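# Move foam block from file cabinet drawer into tote

## Task

Remove the foam block from the lowest drawer of the short, narrow file cabinet with three drawers and set it inside the tote so no part sticks out past the tote's walls. At the end all drawers in the room must be completely closed, the tote must be standing upright, and each cabinet must still be roughly in its original spot. The robot must not tip over or finish leaning. Anything that stays in place only because the robot is holding it does not count.

## Robot and tools

Robot: a LeKiwi, which is a small three-omni-wheel base carrying a single five-joint arm with a gripper. The shoulder sits 0.07 m ahead of the base centre and 0.21 m up, and the hand can reach 0.44 m from the shoulder. Occasionally a loose object may get nudged by something outside the robot's control.

Frames: the base frame has its origin on the floor at the wheel centre, with x forward, y left and z up. hand_pose is reported in this frame and marks the fixed jaw tip, the point the moving jaw closes against. The odometry frame is the base frame as it was at scene start. base_odometry comes from counting wheel turns, so wheel slip shows up as travel. Heading is positive to the left and runs from -3.142 to 3.142.

execute_actions: arguments are actions, a list holding one action or none, and cameras, a list drawn from cam_front, cam_wrist and all. If cameras is omitted or null you get every camera; [] gives none. An action may contain base, joints, or both, and they start at the same moment.
- base takes one relative command, measured from where the base last reported itself. translate_m: metres, forward positive, -1 to 1. sideways_m: metres, left positive, -1 to 1. rotate_rad: radians, left positive, -3.2 to 3.2. The base drives at about 0.20 m/s and turns at about 1.0 rad/s.
- joints is a single object of absolute targets in radians, keyed by joint name. Ranges and done tolerances: shoulder_pan_rad -1.919..1.919 ±0.02 (0 is straight ahead, positive swings right). shoulder_lift_rad -1.745..1.745 ±0.1 (0 is upper arm near vertical, positive leans forward). elbow_flex_rad -1.69..1.58 ±0.07 (0 is a level forearm when lift is 0, positive lowers the hand). wrist_flex_rad -1.658..1.658 ±0.03 (positive tips the jaws down). wrist_roll_rad -2.743..2.841 ±0.02 (positive is counter-clockwise as seen from the forearm). gripper_rad 0..1.919 ±0.02, where 0 is closed. Joints move at 1.3 to 2.2 rad/s, and no action runs longer than 15 s.
Any unknown key or out-of-range value causes the whole call to be rejected with no motion. A joint or base left out of an action may keep pushing toward its previous target.

Results: you get state plus one image per requested camera, in the order listed on the pictures line. base_status and joint_status report how each motion finished. done: target reached; for the base this only means the wheels turned the commanded amount. off_target: came to rest short and may still be pushing. time_out: stopped and now holding there. contact_stop never appears. joint command not followed: a safety check held back the arm targets, though a gripper target is still applied. When you see it, send fresh targets for all five arm joints. on_its_own describes motion you did not command. If a call reports a stop, any later execute_actions, wait or finished_scene calls in that same reply are skipped.

Weakening: if a joint is blocked for 2 s in total while commanded about 0.3 rad or more past its reading, it silently falls to 20% force. To restore full force, command it 0.1 rad from its reading, away from the obstruction; for the gripper this means opening it and releasing whatever it holds.

Gripper: the tips are 0.04 m apart at 0.5, 0.08 m at 1.0, and 0.11 m when fully open. Close to slightly less than the object's width rather than to 0. After closing, off_target means the jaws met something and done means they may have closed on nothing. To hold firmly, command 0.2 rad below the reading. Each joint reading carries an offset of up to 2 degrees, so hand_pose may be off by around 26 mm.

Balance: the robot tips forward easily. At rest it can hold 0.15 kg with the hand at x = 0.25 m but only 0.03 kg at 0.43 m. With shoulder_lift_rad at 1 or more it can hold 0.04 kg at 0.25 m and nothing beyond 0.3 m. Hard pulling (for example on drawers), pressing down, pushing upward under a shelf, or big arm swings while loaded can all tip it. Carry loads with the hand pulled in close. Avoid drops, slams, hard hits and shoving furniture.

Motor heat: holding loads warms the motors. A MOTOR HOT warning appears at 55 °C. At 70 °C an OVER-TEMPERATURE FAULT halts the arm, affected joints show limit_stop_at_motor_heat, and you must resend the targets once they cool.

wait: seconds from 0 to 10. It commands nothing and returns the same output as an empty action.
zoom_image: camera (cam_front or cam_wrist) and region [x0,y0,x1,y1] in pixels of that camera's latest full image, at most 504x504.
read_manual: section "licences" returns licence text only.
finished_scene: scene (1 or 2) closes the scene permanently and reports success. The goal must already be met and stable. The next scene's task arrives in that result.

Cameras: cam_front is 644x476 and faces forward from low on the base. cam_wrist is 476x644 and rides on the hand. The robot keeps holding your last command while you think.

Each tool is called after ">>>" by a JSON object that holds its "method" and its "body".

## Session

>>> {"method": "execute_actions", "body": {"actions": []}}

Scene clock: 0.00 s.
base_odometry: x=+0.000 y=+0.000 heading=+0.000 (m, m, rad; odometry frame)
base_status: not commanded
joint_positions: shoulder_pan_rad=+0.170 shoulder_lift_rad=-1.498 elbow_flex_rad=-0.268 wrist_flex_rad=+1.482 wrist_roll_rad=-1.501 gripper_rad=+1.920
joint_status: not commanded
hand_pose: x=+0.1106 y=+0.0003 z=+0.4210 quat_wxyz=(+0.797, +0.045, +0.598, -0.076) (m; base frame)
pictures: cam_front, cam_wrist
Images, in order (width x height): cam_front 644x476, cam_wrist 476x644.

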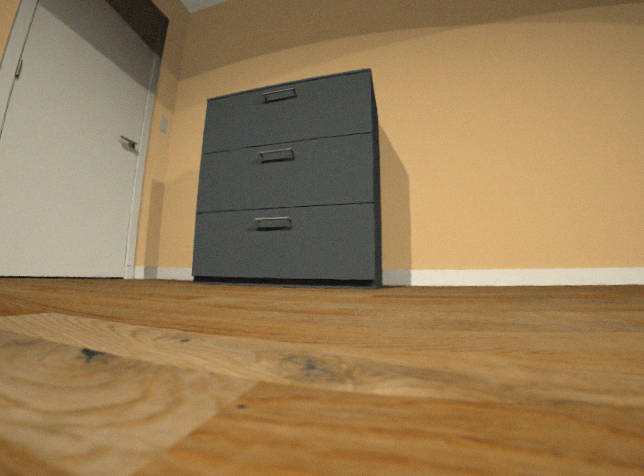

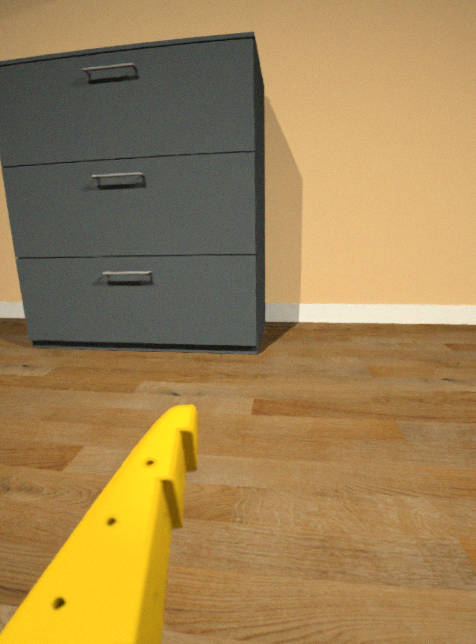

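>>> {"method": "execute_actions", "body": {"actions": [{"base":{"rotate_rad":-1.5}}]}}

>>> {"method": "execute_actions", "body": {"actions": [{"base":{"rotate_rad":-1.5}}]}}

Scene clock: 11.63 s.
base_odometry: x=+0.000 y=+0.000 heading=-1.496 (m, m, rad; odometry frame)
base_status: done
joint_positions: shoulder_pan_rad=+0.170 shoulder_lift_rad=-1.498 elbow_flex_rad=-0.268 wrist_flex_rad=+1.482 wrist_roll_rad=-1.501 gripper_rad=+1.920
joint_status: not commanded
hand_pose: x=+0.1106 y=+0.0003 z=+0.4210 quat_wxyz=(+0.797, +0.045, +0.598, -0.076) (m; base frame)
pictures: cam_front, cam_wrist
Images, in order (width x height): cam_front 644x476, cam_wrist 476x644.

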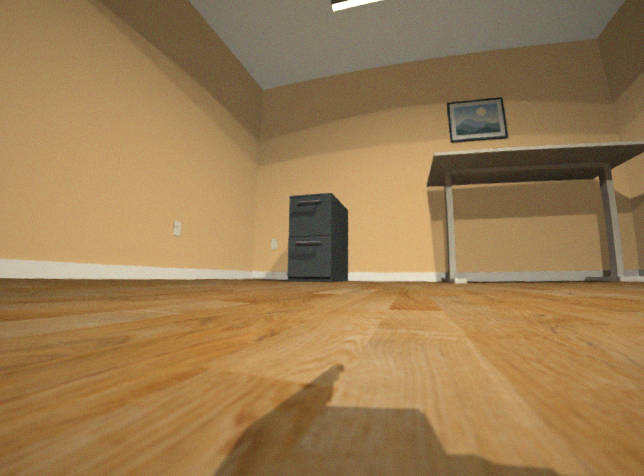

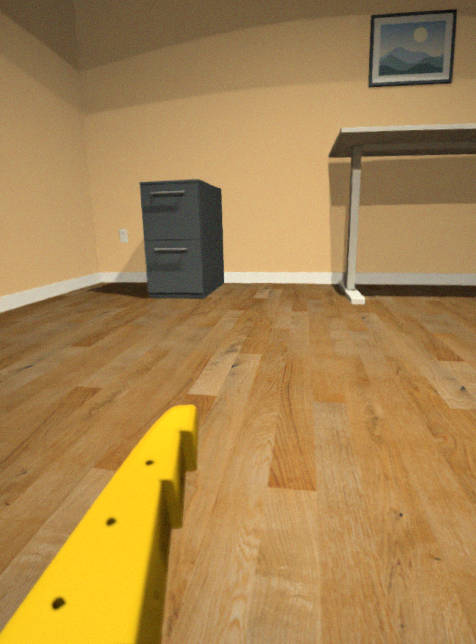

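Scene clock: 14.10 s.
base_odometry: x=+0.000 y=+0.000 heading=-2.992 (m, m, rad; odometry frame)
base_status: done
joint_positions: shoulder_pan_rad=+0.170 shoulder_lift_rad=-1.498 elbow_flex_rad=-0.268 wrist_flex_rad=+1.482 wrist_roll_rad=-1.501 gripper_rad=+1.920
joint_status: not commanded
hand_pose: x=+0.1106 y=+0.0003 z=+0.4210 quat_wxyz=(+0.797, +0.045, +0.598, -0.076) (m; base frame)
pictures: cam_front, cam_wrist
Images, in order (width x height): cam_front 644x476, cam_wrist 476x644.

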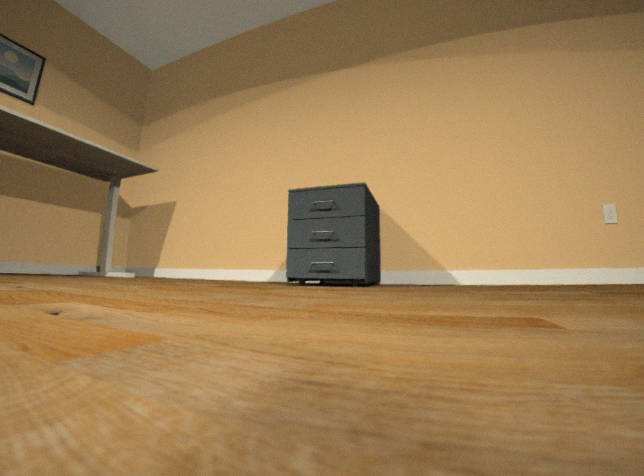

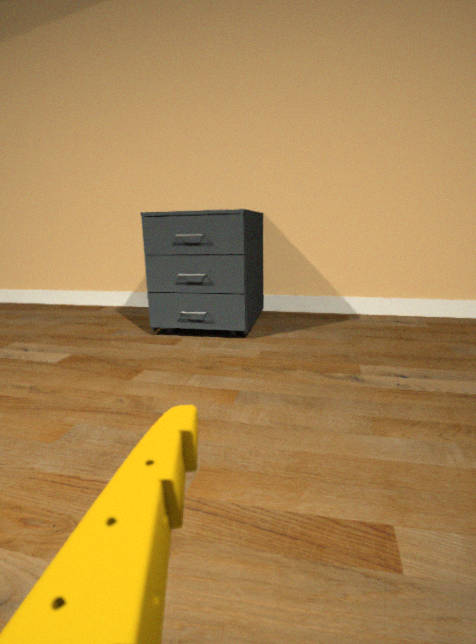

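>>> {"method": "zoom_image", "body": {"camera": "cam_front", "region": [260, 170, 410, 300]}}

>>> {"method": "execute_actions", "body": {"actions": [{"base":{"rotate_rad":-1.5}}]}}

Region (260, 170, 410, 300) of cam_front's 644x476 image, scaled by 3.360; it fills the top 437 rows of this view, and the rest is white.

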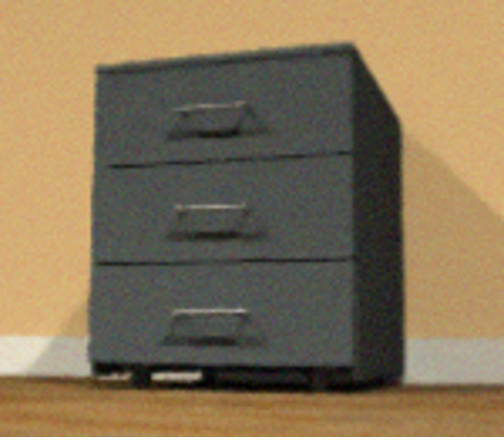

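Scene clock: 24.43 s.
base_odometry: x=+0.000 y=+0.000 heading=+1.795 (m, m, rad; odometry frame)
base_status: done
joint_positions: shoulder_pan_rad=+0.170 shoulder_lift_rad=-1.498 elbow_flex_rad=-0.268 wrist_flex_rad=+1.482 wrist_roll_rad=-1.501 gripper_rad=+1.920
joint_status: not commanded
hand_pose: x=+0.1106 y=+0.0003 z=+0.4210 quat_wxyz=(+0.797, +0.045, +0.598, -0.076) (m; base frame)
pictures: cam_front, cam_wrist
Images, in order (width x height): cam_front 644x476, cam_wrist 476x644.

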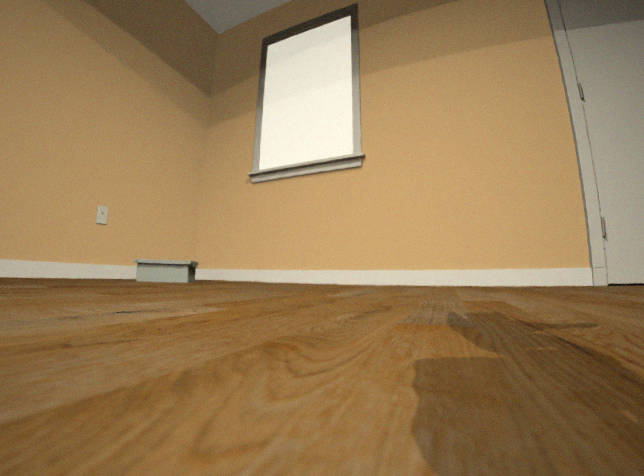

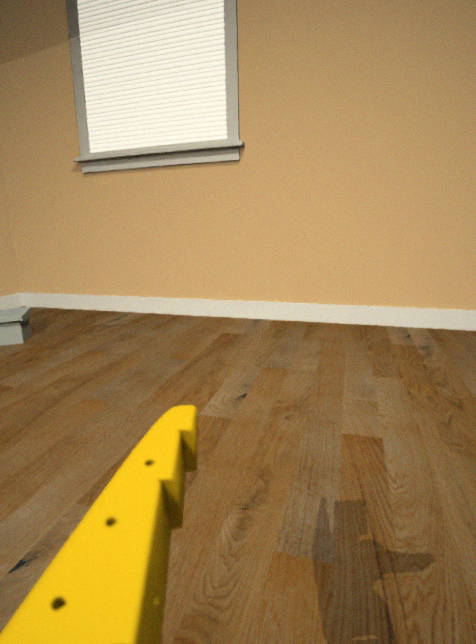

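>>> {"method": "execute_actions", "body": {"actions": [{"base":{"rotate_rad":1.2}}], "cameras": []}}

>>> {"method": "execute_actions", "body": {"actions": [{"base":{"translate_m":0.95}}], "cameras": []}}

>>> {"method": "execute_actions", "body": {"actions": [{"base":{"sideways_m":0.37},"joints":{"shoulder_pan_rad":0}}]}}

Scene clock: 62.10 s.
base_odometry: x=+0.000 y=+0.000 heading=+2.991 (m, m, rad; odometry frame)
base_status: done
joint_positions: shoulder_pan_rad=+0.170 shoulder_lift_rad=-1.498 elbow_flex_rad=-0.268 wrist_flex_rad=+1.482 wrist_roll_rad=-1.501 gripper_rad=+1.920
joint_status: not commanded
hand_pose: x=+0.1106 y=+0.0003 z=+0.4210 quat_wxyz=(+0.797, +0.045, +0.598, -0.076) (m; base frame)
pictures: none
No camera images: the call's "cameras" was empty. Leave "cameras" out to get every camera's image.

Scene clock: 67.83 s.
base_odometry: x=-0.939 y=+0.142 heading=+2.991 (m, m, rad; odometry frame)
base_status: done
joint_positions: shoulder_pan_rad=+0.170 shoulder_lift_rad=-1.498 elbow_flex_rad=-0.268 wrist_flex_rad=+1.482 wrist_roll_rad=-1.501 gripper_rad=+1.920
joint_status: not commanded
hand_pose: x=+0.1106 y=+0.0003 z=+0.4210 quat_wxyz=(+0.797, +0.045, +0.598, -0.076) (m; base frame)
pictures: none
No camera images: the call's "cameras" was empty. Leave "cameras" out to get every camera's image.

Scene clock: 70.67 s.
base_odometry: x=-0.995 y=-0.223 heading=+2.989 (m, m, rad; odometry frame)
base_status: done
joint_positions: shoulder_pan_rad=+0.007 shoulder_lift_rad=-1.498 elbow_flex_rad=-0.268 wrist_flex_rad=+1.482 wrist_roll_rad=-1.501 gripper_rad=+1.920
joint_status: all done
hand_pose: x=+0.1100 y=+0.0074 z=+0.4210 quat_wxyz=(+0.800, -0.004, +0.600, -0.011) (m; base frame)
pictures: cam_front, cam_wrist
camera_calibration (this result's frames):
cam_wrist: T_world_to_cam=[[-0.0430461, -0.999058, 0.00553681, 0.00121509], [-0.264072, 0.00603278, -0.964484, 0.461912], [0.963542, -0.0429794, -0.264083, 0.0767844], [0, 0, 0, 1]] pos_world=[0.0480452, 0.00172748, 0.465778]
Images, in order (width x height): cam_front 644x476, cam_wrist 476x644.

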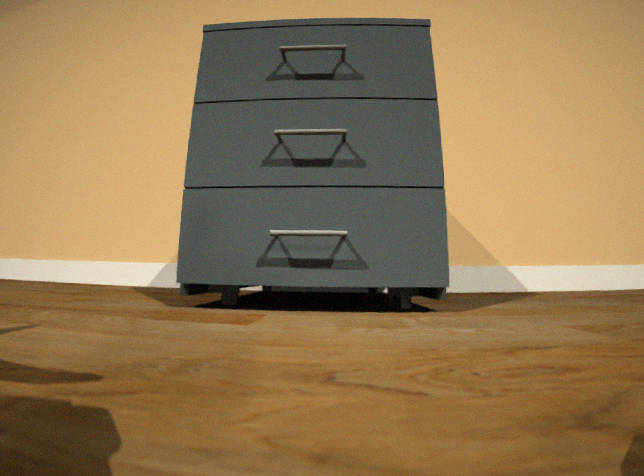

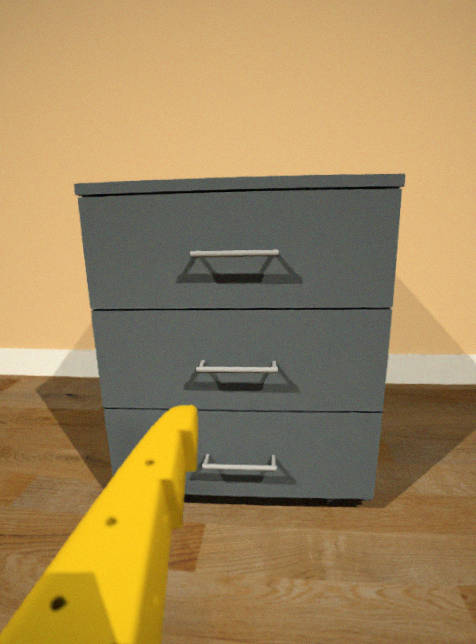

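>>> {"method": "execute_actions", "body": {"actions": [{"base":{"rotate_rad":-0.075},"joints":{"shoulder_pan_rad":0,"shoulder_lift_rad":-0.35,"elbow_flex_rad":1.5,"wrist_flex_rad":-0.6,"wrist_roll_rad":0,"gripper_rad":0.5}}], "cameras": []}}

>>> {"method": "execute_actions", "body": {"actions": [{"base":{"sideways_m":0.035}}], "cameras": []}}

>>> {"method": "execute_actions", "body": {"actions": [{"base":{"translate_m":0.15}}]}}

Scene clock: 116.40 s.
base_odometry: x=-0.995 y=-0.223 heading=+2.918 (m, m, rad; odometry frame)
base_status: done
joint_positions: shoulder_pan_rad=+0.007 shoulder_lift_rad=-0.349 elbow_flex_rad=+1.500 wrist_flex_rad=-0.586 wrist_roll_rad=-0.010 gripper_rad=+0.507
joint_status: all done
hand_pose: x=+0.2763 y=-0.0015 z=+0.1106 quat_wxyz=(+0.349, -0.599, +0.640, -0.332) (m; base frame)
pictures: none
No camera images: the call's "cameras" was empty. Leave "cameras" out to get every camera's image.

Scene clock: 117.40 s.
base_odometry: x=-1.002 y=-0.256 heading=+2.916 (m, m, rad; odometry frame)
base_status: done
joint_positions: shoulder_pan_rad=+0.007 shoulder_lift_rad=-0.349 elbow_flex_rad=+1.500 wrist_flex_rad=-0.586 wrist_roll_rad=-0.010 gripper_rad=+0.507
joint_status: not commanded
hand_pose: x=+0.2763 y=-0.0015 z=+0.1106 quat_wxyz=(+0.349, -0.599, +0.640, -0.332) (m; base frame)
pictures: none
No camera images: the call's "cameras" was empty. Leave "cameras" out to get every camera's image.

Scene clock: 119.13 s.
base_odometry: x=-1.148 y=-0.223 heading=+2.916 (m, m, rad; odometry frame)
base_status: done
joint_positions: shoulder_pan_rad=+0.007 shoulder_lift_rad=-0.349 elbow_flex_rad=+1.502 wrist_flex_rad=-0.586 wrist_roll_rad=-0.010 gripper_rad=+0.507
joint_status: not commanded
hand_pose: x=+0.2759 y=-0.0015 z=+0.1103 quat_wxyz=(+0.349, -0.599, +0.640, -0.331) (m; base frame)
pictures: cam_front, cam_wrist
camera_calibration (this result's frames):
cam_wrist: T_world_to_cam=[[0.507313, -0.0680959, 0.859067, -0.24339], [-0.487324, -0.84484, 0.220816, 0.135726], [0.710738, -0.530667, -0.461783, -0.0746852], [0, 0, 0, 1]] pos_world=[0.242699, 0.0584598, 0.14463]
Images, in order (width x height): cam_front 644x476, cam_wrist 476x644.

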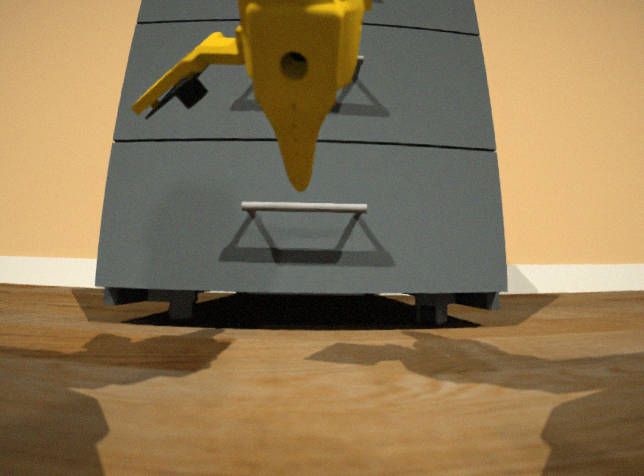

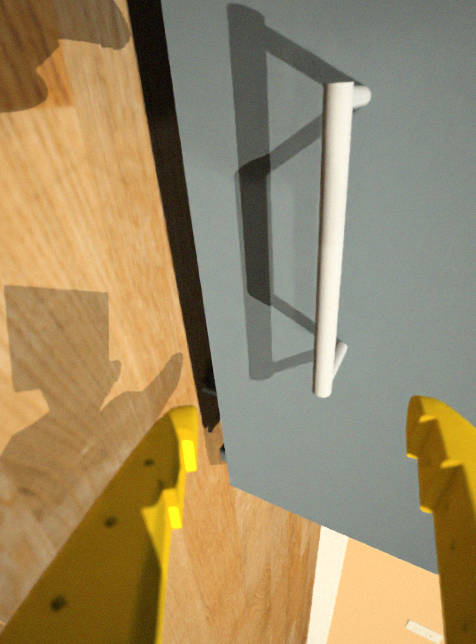

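>>> {"method": "execute_actions", "body": {"actions": [{"base":{"translate_m":0.045},"joints":{"shoulder_lift_rad":-0.26,"wrist_flex_rad":-0.62,"gripper_rad":0.45}}]}}

Scene clock: 141.67 s.
base_odometry: x=-1.192 y=-0.213 heading=+2.916 (m, m, rad; odometry frame)
base_status: done
joint_positions: shoulder_pan_rad=+0.007 shoulder_lift_rad=-0.260 elbow_flex_rad=+1.502 wrist_flex_rad=-0.604 wrist_roll_rad=-0.010 gripper_rad=+0.457
joint_status: all done
hand_pose: x=+0.2683 y=-0.0014 z=+0.0971 quat_wxyz=(+0.326, -0.610, +0.652, -0.310) (m; base frame)
pictures: cam_front, cam_wrist
camera_calibration (this result's frames):
cam_wrist: T_world_to_cam=[[0.566616, -0.068534, 0.821127, -0.240435], [-0.470559, -0.844964, 0.254184, 0.127259], [0.676403, -0.530413, -0.51102, -0.0613754], [0, 0, 0, 1]] pos_world=[0.237632, 0.0584973, 0.133716]
Images, in order (width x height): cam_front 644x476, cam_wrist 476x644.

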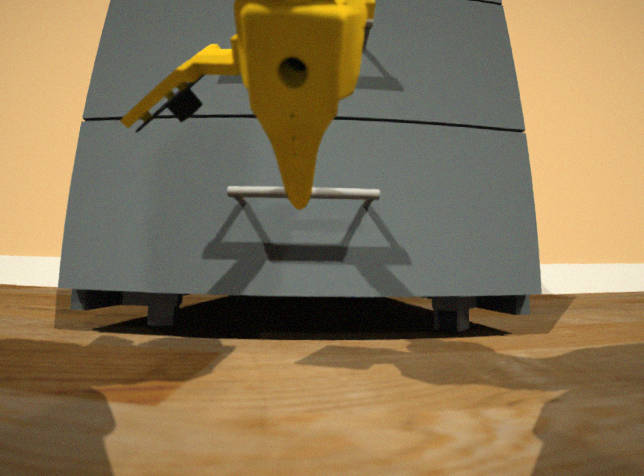

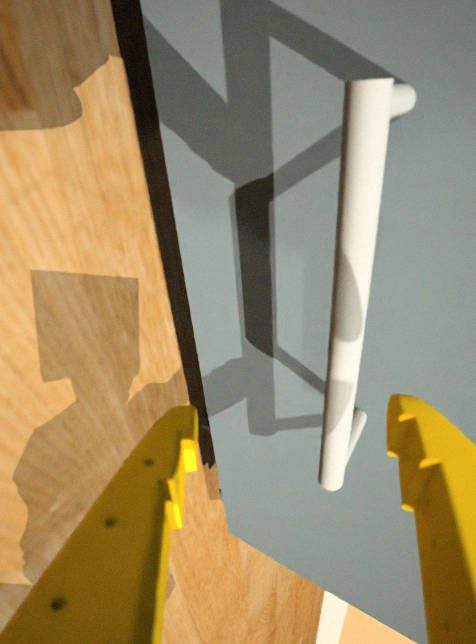

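>>> {"method": "execute_actions", "body": {"actions": [{"base":{"translate_m":0.036}}]}}

Scene clock: 154.20 s.
base_odometry: x=-1.226 y=-0.205 heading=+2.916 (m, m, rad; odometry frame)
base_status: done
joint_positions: shoulder_pan_rad=+0.007 shoulder_lift_rad=-0.260 elbow_flex_rad=+1.502 wrist_flex_rad=-0.604 wrist_roll_rad=-0.010 gripper_rad=+0.457
joint_status: not commanded
hand_pose: x=+0.2683 y=-0.0014 z=+0.0971 quat_wxyz=(+0.326, -0.610, +0.652, -0.310) (m; base frame)
pictures: cam_front, cam_wrist
camera_calibration (this result's frames):
cam_wrist: T_world_to_cam=[[0.566616, -0.068534, 0.821127, -0.240435], [-0.470559, -0.844964, 0.254184, 0.127259], [0.676403, -0.530413, -0.51102, -0.0613754], [0, 0, 0, 1]] pos_world=[0.237632, 0.0584973, 0.133716]
Images, in order (width x height): cam_front 644x476, cam_wrist 476x644.

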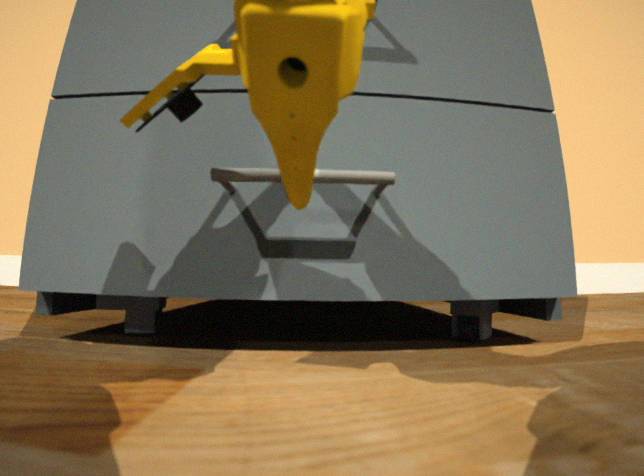

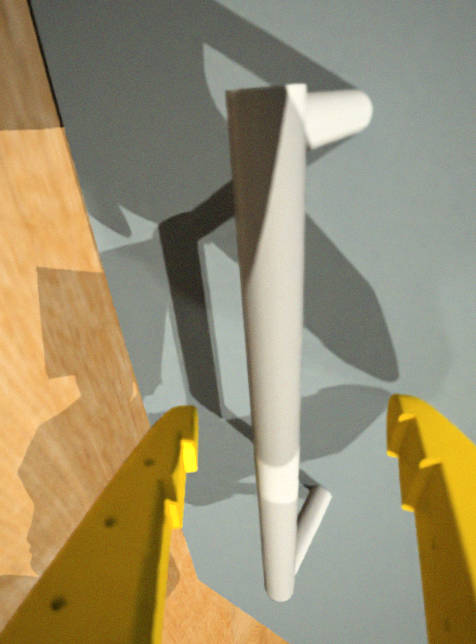

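>>> {"method": "execute_actions", "body": {"actions": [{"joints":{"shoulder_lift_rad":-0.305,"gripper_rad":0.05}}]}}

Scene clock: 162.57 s.
base_odometry: x=-1.226 y=-0.205 heading=+2.916 (m, m, rad; odometry frame)
base_status: not commanded
joint_positions: shoulder_pan_rad=+0.007 shoulder_lift_rad=-0.299 elbow_flex_rad=+1.500 wrist_flex_rad=-0.616 wrist_roll_rad=-0.009 gripper_rad=+0.072
joint_status: gripper_rad off_target (ended at +0.072, target +0.050); the others done
hand_pose: x=+0.2740 y=-0.0015 z=+0.1056 quat_wxyz=(+0.343, -0.602, +0.643, -0.326) (m; base frame)
pictures: cam_front, cam_wrist
camera_calibration (this result's frames):
cam_wrist: T_world_to_cam=[[0.523104, -0.0666825, 0.849656, -0.241719], [-0.48246, -0.844986, 0.230719, 0.133464], [0.702562, -0.530615, -0.474187, -0.0719601], [0, 0, 0, 1]] pos_world=[0.241392, 0.0584741, 0.140462]
Images, in order (width x height): cam_front 644x476, cam_wrist 476x644.

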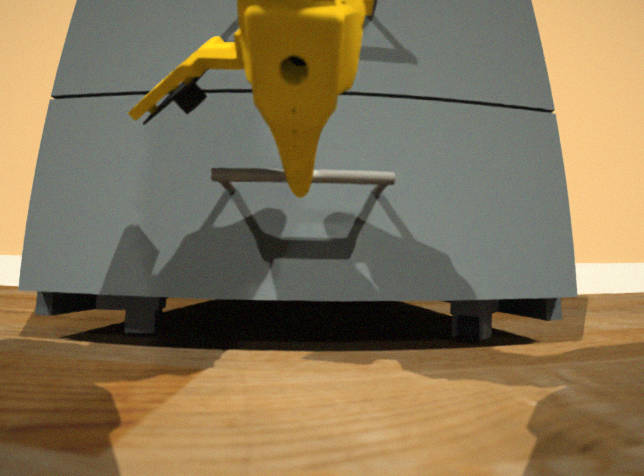

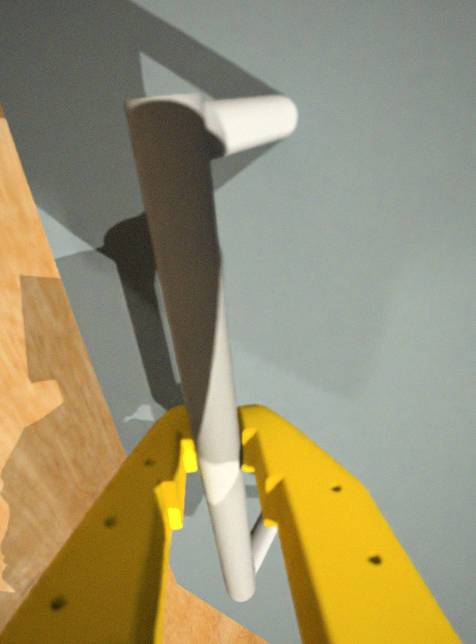

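Gripped near the tips. Tighten and pull a short test.

>>> {"method": "execute_actions", "body": {"actions": [{"base":{"translate_m":-0.05},"joints":{"gripper_rad":0.0}}]}}

Scene clock: 166.00 s.
base_odometry: x=-1.178 y=-0.216 heading=+2.916 (m, m, rad; odometry frame)
base_status: done
joint_positions: shoulder_pan_rad=+0.003 shoulder_lift_rad=-0.300 elbow_flex_rad=+1.499 wrist_flex_rad=-0.618 wrist_roll_rad=-0.004 gripper_rad=+0.067
joint_status: gripper_rad off_target (ended at +0.067, target +0.000)
hand_pose: x=+0.2747 y=-0.0006 z=+0.1063 quat_wxyz=(+0.344, -0.605, +0.639, -0.328) (m; base frame)
pictures: cam_front, cam_wrist
camera_calibration (this result's frames):
cam_wrist: T_world_to_cam=[[0.519656, -0.059673, 0.852289, -0.241961], [-0.477483, -0.847516, 0.231791, 0.132892], [0.708497, -0.527405, -0.468909, -0.07376], [0, 0, 0, 1]] pos_world=[0.241449, 0.0592879, 0.140831]
Images, in order (width x height): cam_front 644x476, cam_wrist 476x644.

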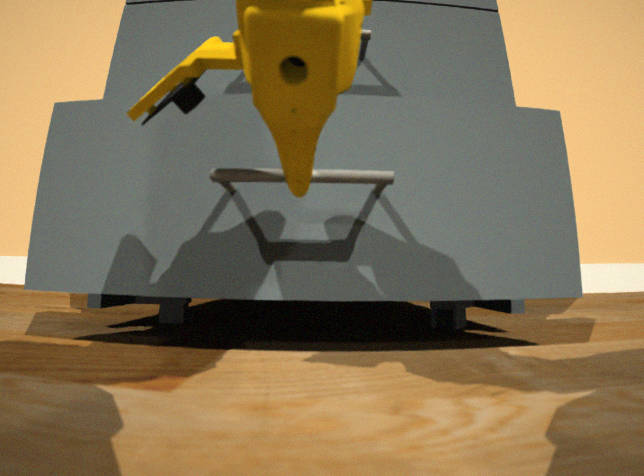

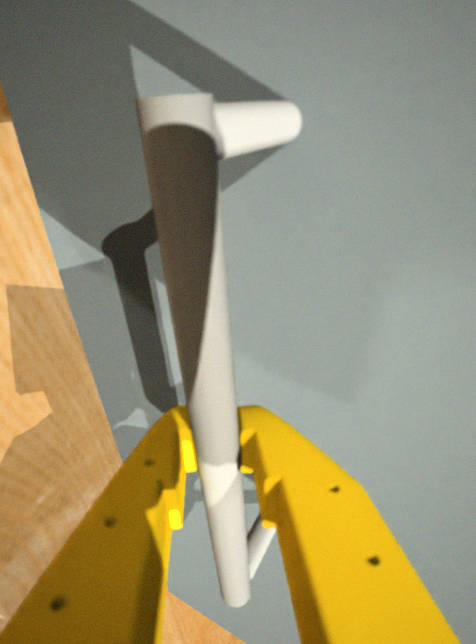

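>>> {"method": "execute_actions", "body": {"actions": [{"base":{"translate_m":-0.12}}]}}

Scene clock: 171.10 s.
base_odometry: x=-1.062 y=-0.243 heading=+2.918 (m, m, rad; odometry frame)
base_status: done
joint_positions: shoulder_pan_rad=-0.003 shoulder_lift_rad=-0.300 elbow_flex_rad=+1.500 wrist_flex_rad=-0.618 wrist_roll_rad=-0.004 gripper_rad=+0.067
joint_status: not commanded
hand_pose: x=+0.2743 y=+0.0007 z=+0.1060 quat_wxyz=(+0.345, -0.607, +0.638, -0.326) (m; base frame)
pictures: cam_front, cam_wrist
camera_calibration (this result's frames):
cam_wrist: T_world_to_cam=[[0.521319, -0.0564789, 0.851491, -0.241844], [-0.471917, -0.850429, 0.232519, 0.132274], [0.711, -0.52305, -0.469998, -0.0735571], [0, 0, 0, 1]] pos_world=[0.240799, 0.0603563, 0.1406]
Images, in order (width x height): cam_front 644x476, cam_wrist 476x644.

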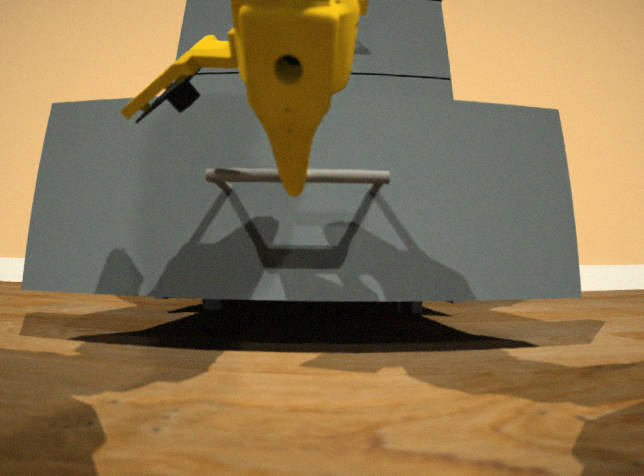

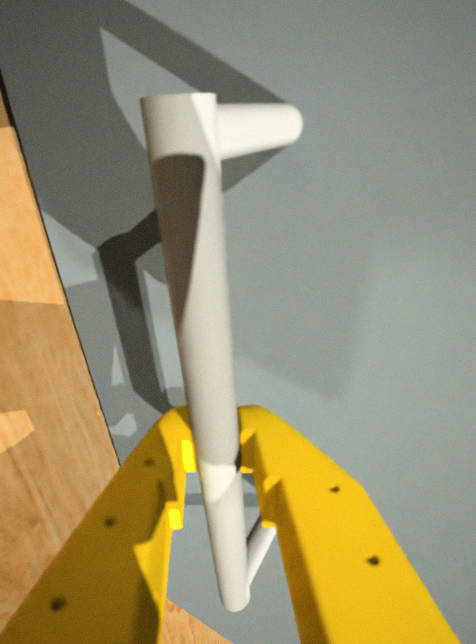

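>>> {"method": "execute_actions", "body": {"actions": [{"base":{"translate_m":-0.08}}], "cameras": ["cam_front"]}}

>>> {"method": "execute_actions", "body": {"actions": [{"joints":{"gripper_rad":0.45,"shoulder_lift_rad":-0.27}}], "cameras": []}}

>>> {"method": "execute_actions", "body": {"actions": [{"base":{"translate_m":-0.06}}], "cameras": ["cam_front"]}}

Scene clock: 178.43 s.
base_odometry: x=-0.984 y=-0.260 heading=+2.920 (m, m, rad; odometry frame)
base_status: done
joint_positions: shoulder_pan_rad=-0.008 shoulder_lift_rad=-0.300 elbow_flex_rad=+1.500 wrist_flex_rad=-0.618 wrist_roll_rad=-0.004 gripper_rad=+0.066
joint_status: not commanded
hand_pose: x=+0.2743 y=+0.0017 z=+0.1060 quat_wxyz=(+0.346, -0.608, +0.636, -0.325) (m; base frame)
pictures: cam_front
Images, in order (width x height): cam_front 644x476.

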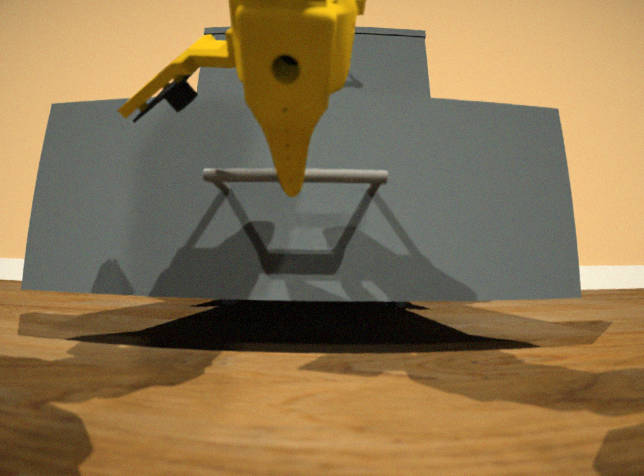

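Scene clock: 179.20 s.
base_odometry: x=-0.984 y=-0.260 heading=+2.920 (m, m, rad; odometry frame)
base_status: not commanded
joint_positions: shoulder_pan_rad=-0.008 shoulder_lift_rad=-0.271 elbow_flex_rad=+1.500 wrist_flex_rad=-0.620 wrist_roll_rad=-0.004 gripper_rad=+0.441
joint_status: all done
hand_pose: x=+0.2714 y=+0.0016 z=+0.1011 quat_wxyz=(+0.337, -0.613, +0.641, -0.317) (m; base frame)
pictures: none
No camera images: the call's "cameras" was empty. Leave "cameras" out to get every camera's image.

Scene clock: 180.40 s.
base_odometry: x=-0.926 y=-0.273 heading=+2.919 (m, m, rad; odometry frame)
base_status: done
joint_positions: shoulder_pan_rad=-0.006 shoulder_lift_rad=-0.271 elbow_flex_rad=+1.500 wrist_flex_rad=-0.620 wrist_roll_rad=-0.004 gripper_rad=+0.442
joint_status: not commanded
hand_pose: x=+0.2714 y=+0.0013 z=+0.1011 quat_wxyz=(+0.336, -0.612, +0.641, -0.317) (m; base frame)
pictures: cam_front
Images, in order (width x height): cam_front 644x476.

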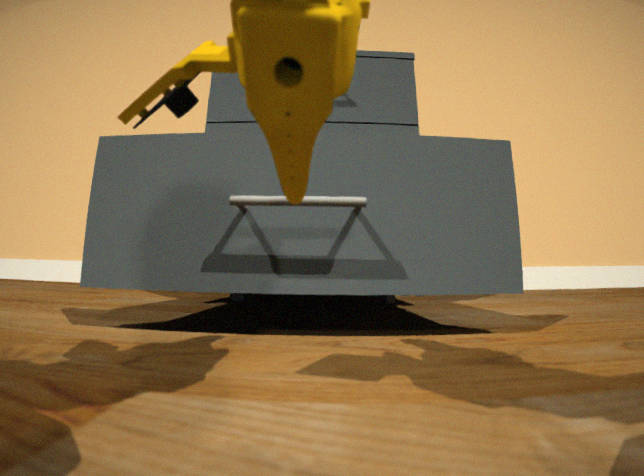

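>>> {"method": "execute_actions", "body": {"actions": [{"joints":{"shoulder_pan_rad":0,"shoulder_lift_rad":-0.8,"elbow_flex_rad":-0.1,"wrist_flex_rad":1.45,"wrist_roll_rad":-1.5,"gripper_rad":1.0}}], "cameras": []}}

>>> {"method": "execute_actions", "body": {"actions": [{"base":{"translate_m":0.13}}]}}

Scene clock: 191.73 s.
base_odometry: x=-0.926 y=-0.273 heading=+2.919 (m, m, rad; odometry frame)
base_status: not commanded
joint_positions: shoulder_pan_rad=-0.006 shoulder_lift_rad=-0.787 elbow_flex_rad=-0.070 wrist_flex_rad=+1.448 wrist_roll_rad=-1.490 gripper_rad=+0.993
joint_status: all done
hand_pose: x=+0.2548 y=+0.0089 z=+0.3237 quat_wxyz=(+0.470, -0.017, +0.882, -0.006) (m; base frame)
pictures: none
No camera images: the call's "cameras" was empty. Leave "cameras" out to get every camera's image.

Scene clock: 193.37 s.
base_odometry: x=-1.052 y=-0.245 heading=+2.919 (m, m, rad; odometry frame)
base_status: done
joint_positions: shoulder_pan_rad=-0.006 shoulder_lift_rad=-0.787 elbow_flex_rad=-0.072 wrist_flex_rad=+1.448 wrist_roll_rad=-1.490 gripper_rad=+0.993
joint_status: not commanded
hand_pose: x=+0.2548 y=+0.0089 z=+0.3241 quat_wxyz=(+0.471, -0.017, +0.882, -0.006) (m; base frame)
pictures: cam_front, cam_wrist
camera_calibration (this result's frames):
cam_wrist: T_world_to_cam=[[-0.00625142, -0.999187, 0.0398296, -0.0109865], [-0.90926, -0.0108972, -0.416086, 0.393483], [0.416181, -0.0388166, -0.908453, 0.260005], [0, 0, 0, 1]] pos_world=[0.249501, 0.00340283, 0.400362]
Images, in order (width x height): cam_front 644x476, cam_wrist 476x644.

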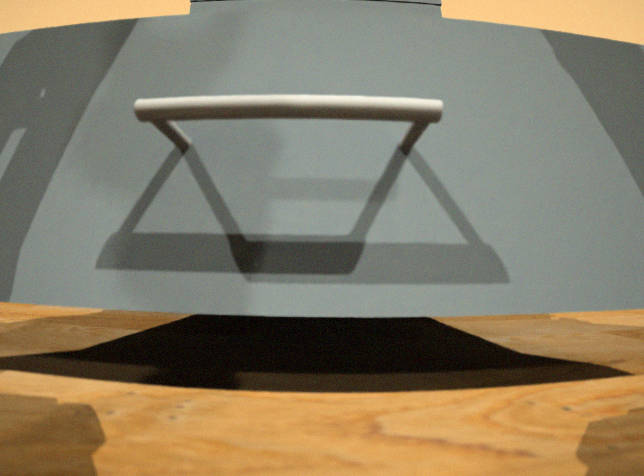

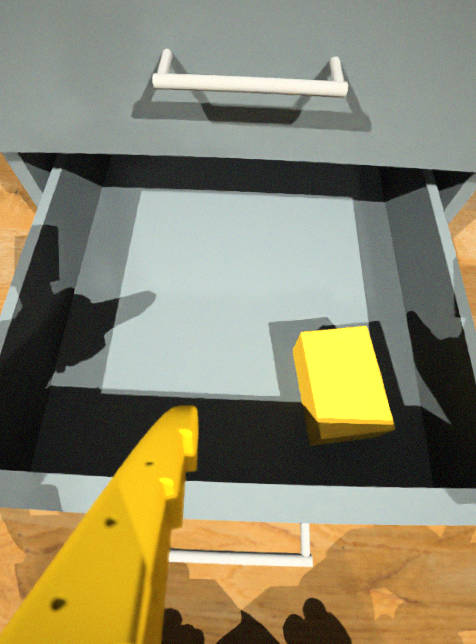

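>>> {"method": "zoom_image", "body": {"camera": "cam_wrist", "region": [260, 290, 476, 520]}}

Region (260, 290, 476, 520) of cam_wrist's 476x644 image, scaled by 2.191; it fills the left 473 columns of this view, and the rest is white.

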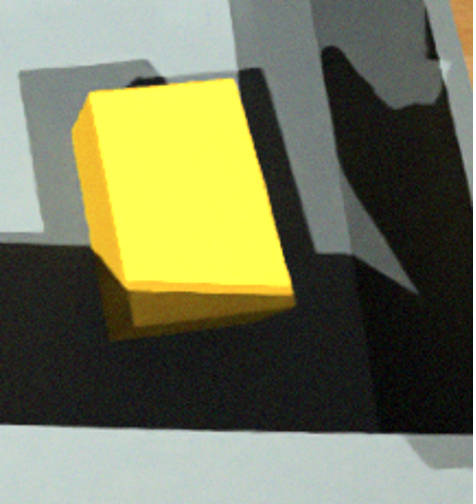

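>>> {"method": "execute_actions", "body": {"actions": [{"base":{"sideways_m":-0.069},"joints":{"wrist_roll_rad":-1.41}}], "cameras": []}}

>>> {"method": "execute_actions", "body": {"actions": [{"base":{"translate_m":0.055},"joints":{"shoulder_lift_rad":-0.3}}], "cameras": []}}

>>> {"method": "execute_actions", "body": {"actions": [{"joints":{"shoulder_lift_rad":0.13,"elbow_flex_rad":-0.07,"wrist_flex_rad":1.49}}]}}

Scene clock: 264.43 s.
base_odometry: x=-1.037 y=-0.178 heading=+2.921 (m, m, rad; odometry frame)
base_status: done
joint_positions: shoulder_pan_rad=-0.006 shoulder_lift_rad=-0.787 elbow_flex_rad=-0.072 wrist_flex_rad=+1.448 wrist_roll_rad=-1.420 gripper_rad=+0.993
joint_status: all done
hand_pose: x=+0.2545 y=+0.0089 z=+0.3236 quat_wxyz=(+0.471, -0.048, +0.881, -0.023) (m; base frame)
pictures: none
No camera images: the call's "cameras" was empty. Leave "cameras" out to get every camera's image.

Scene clock: 265.60 s.
base_odometry: x=-1.091 y=-0.166 heading=+2.921 (m, m, rad; odometry frame)
base_status: done
joint_positions: shoulder_pan_rad=-0.006 shoulder_lift_rad=-0.297 elbow_flex_rad=-0.074 wrist_flex_rad=+1.448 wrist_roll_rad=-1.420 gripper_rad=+0.993
joint_status: all done
hand_pose: x=+0.2901 y=+0.0091 z=+0.2366 quat_wxyz=(+0.244, -0.053, +0.968, -0.012) (m; base frame)
pictures: none
No camera images: the call's "cameras" was empty. Leave "cameras" out to get every camera's image.

Scene clock: 266.47 s.
base_odometry: x=-1.091 y=-0.166 heading=+2.921 (m, m, rad; odometry frame)
base_status: not commanded
joint_positions: shoulder_pan_rad=-0.006 shoulder_lift_rad=+0.138 elbow_flex_rad=-0.067 wrist_flex_rad=+1.484 wrist_roll_rad=-1.420 gripper_rad=+0.993
joint_status: all done
hand_pose: x=+0.2771 y=+0.0090 z=+0.1516 quat_wxyz=(+0.008, -0.054, +0.998, +0.000) (m; base frame)
pictures: cam_front, cam_wrist
camera_calibration (this result's frames):
cam_wrist: T_world_to_cam=[[0.102278, -0.994166, 0.0342415, -0.033162], [-0.856974, -0.070581, 0.510504, 0.187573], [-0.505109, -0.0815575, -0.859193, 0.342282], [0, 0, 0, 1]] pos_world=[0.337027, 0.00818629, 0.199465]
Images, in order (width x height): cam_front 644x476, cam_wrist 476x644.

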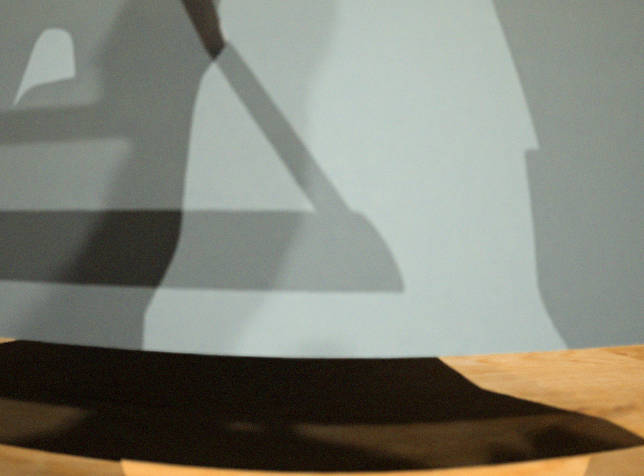

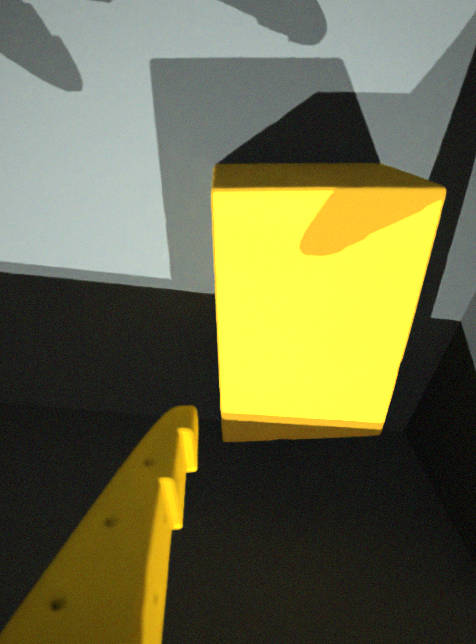

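>>> {"method": "execute_actions", "body": {"actions": [{"joints":{"shoulder_pan_rad":-0.035}}], "cameras": []}}

>>> {"method": "execute_actions", "body": {"actions": [{"joints":{"shoulder_lift_rad":0.32,"elbow_flex_rad":0.23,"wrist_flex_rad":1.01}}], "cameras": ["cam_wrist"]}}

Scene clock: 284.03 s.
base_odometry: x=-1.091 y=-0.166 heading=+2.921 (m, m, rad; odometry frame)
base_status: not commanded
joint_positions: shoulder_pan_rad=-0.028 shoulder_lift_rad=+0.138 elbow_flex_rad=-0.067 wrist_flex_rad=+1.484 wrist_roll_rad=-1.420 gripper_rad=+0.993
joint_status: all done
hand_pose: x=+0.2769 y=+0.0135 z=+0.1516 quat_wxyz=(+0.008, -0.065, +0.998, +0.000) (m; base frame)
pictures: none
No camera images: the call's "cameras" was empty. Leave "cameras" out to get every camera's image.

Scene clock: 285.03 s.
base_odometry: x=-1.091 y=-0.166 heading=+2.921 (m, m, rad; odometry frame)
base_status: not commanded
joint_positions: shoulder_pan_rad=-0.028 shoulder_lift_rad=+0.329 elbow_flex_rad=+0.232 wrist_flex_rad=+1.019 wrist_roll_rad=-1.420 gripper_rad=+0.995
joint_status: all done
hand_pose: x=+0.2746 y=+0.0135 z=+0.0786 quat_wxyz=(-0.004, -0.065, +0.998, +0.000) (m; base frame)
pictures: cam_wrist
camera_calibration (this result's frames):
cam_wrist: T_world_to_cam=[[0.124415, -0.991718, 0.0318778, -0.0319108], [-0.842479, -0.0886108, 0.531392, 0.217639], [-0.524167, -0.0929693, -0.846526, 0.283034], [0, 0, 0, 1]] pos_world=[0.335684, 0.0139521, 0.124961]
Images, in order (width x height): cam_wrist 476x644.

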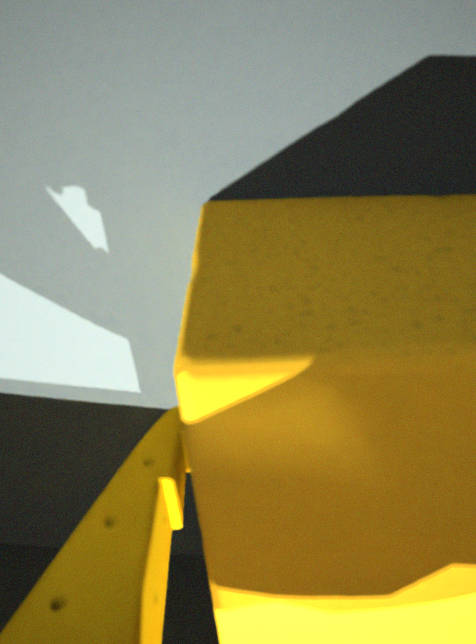

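>>> {"method": "execute_actions", "body": {"actions": [{"joints":{"gripper_rad":0.6,"shoulder_pan_rad":-0.01}}], "cameras": ["cam_wrist"]}}

Scene clock: 292.07 s.
base_odometry: x=-1.091 y=-0.166 heading=+2.921 (m, m, rad; odometry frame)
base_status: not commanded
joint_positions: shoulder_pan_rad=-0.011 shoulder_lift_rad=+0.325 elbow_flex_rad=+0.232 wrist_flex_rad=+1.017 wrist_roll_rad=-1.418 gripper_rad=+0.815
joint_status: gripper_rad off_target (ended at +0.815, target +0.600); the others done
hand_pose: x=+0.2754 y=+0.0100 z=+0.0792 quat_wxyz=(-0.002, -0.057, +0.998, +0.000) (m; base frame)
pictures: cam_wrist
camera_calibration (this result's frames):
cam_wrist: T_world_to_cam=[[0.10904, -0.993512, 0.032317, -0.0312841], [-0.846175, -0.075711, 0.527499, 0.218939], [-0.52163, -0.0848644, -0.84894, 0.283015], [0, 0, 0, 1]] pos_world=[0.336301, 0.00951278, 0.125784]
Images, in order (width x height): cam_wrist 476x644.

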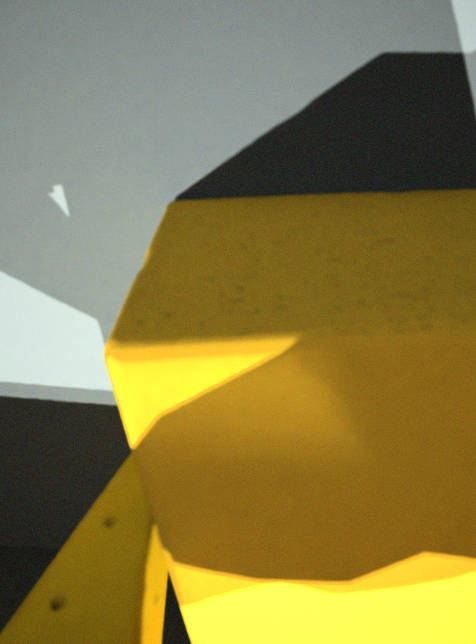

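>>> {"method": "execute_actions", "body": {"actions": [{"joints":{"shoulder_lift_rad":0.1,"elbow_flex_rad":-0.07,"wrist_flex_rad":1.49,"gripper_rad":0.62}}], "cameras": ["cam_wrist"]}}

>>> {"method": "execute_actions", "body": {"actions": [{"joints":{"shoulder_lift_rad":-0.9}}]}}

Scene clock: 299.67 s.
base_odometry: x=-1.091 y=-0.166 heading=+2.921 (m, m, rad; odometry frame)
base_status: not commanded
joint_positions: shoulder_pan_rad=-0.011 shoulder_lift_rad=+0.144 elbow_flex_rad=-0.035 wrist_flex_rad=+1.484 wrist_roll_rad=-1.418 gripper_rad=+0.814
joint_status: gripper_rad off_target (ended at +0.814, target +0.620); the others done
hand_pose: x=+0.2713 y=+0.0099 z=+0.1463 quat_wxyz=(-0.011, -0.057, +0.998, +0.001) (m; base frame)
pictures: cam_wrist
camera_calibration (this result's frames):
cam_wrist: T_world_to_cam=[[0.109618, -0.993506, 0.0305061, -0.0329379], [-0.836323, -0.0756024, 0.543, 0.175092], [-0.537167, -0.0850356, -0.839178, 0.340599], [0, 0, 0, 1]] pos_world=[0.333002, 0.00947643, 0.191753]
Images, in order (width x height): cam_wrist 476x644.

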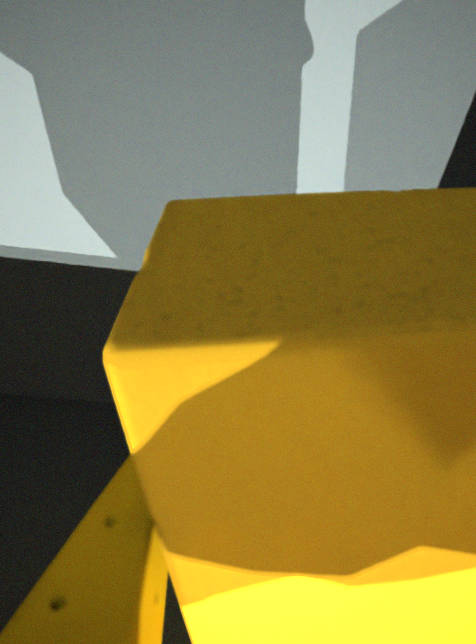

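Scene clock: 300.87 s.
base_odometry: x=-1.091 y=-0.166 heading=+2.921 (m, m, rad; odometry frame)
base_status: not commanded
joint_positions: shoulder_pan_rad=-0.011 shoulder_lift_rad=-0.885 elbow_flex_rad=-0.040 wrist_flex_rad=+1.490 wrist_roll_rad=-1.418 gripper_rad=+0.814
joint_status: all done
hand_pose: x=+0.2400 y=+0.0096 z=+0.3259 quat_wxyz=(+0.481, -0.050, +0.875, -0.022) (m; base frame)
pictures: cam_front, cam_wrist
camera_calibration (this result's frames):
cam_wrist: T_world_to_cam=[[0.0358243, -0.994319, 0.100233, -0.0403328], [-0.896661, -0.0762674, -0.4361, 0.384926], [0.441267, -0.0742524, -0.894299, 0.257504], [0, 0, 0, 1]] pos_world=[0.232965, 0.00837393, 0.402195]
Images, in order (width x height): cam_front 644x476, cam_wrist 476x644.

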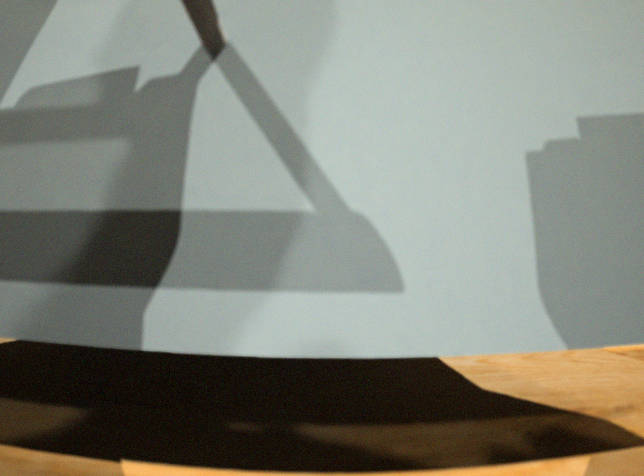

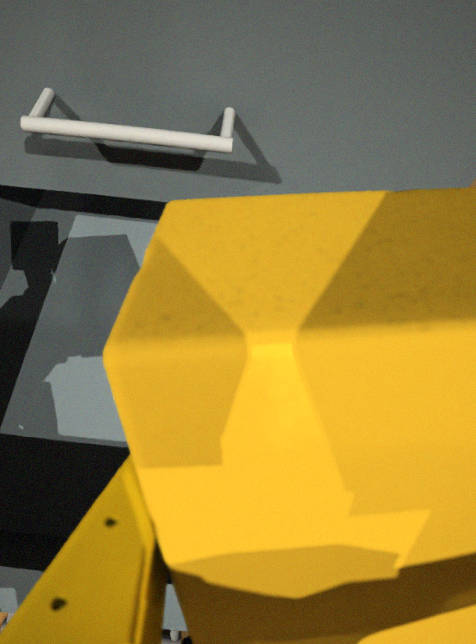

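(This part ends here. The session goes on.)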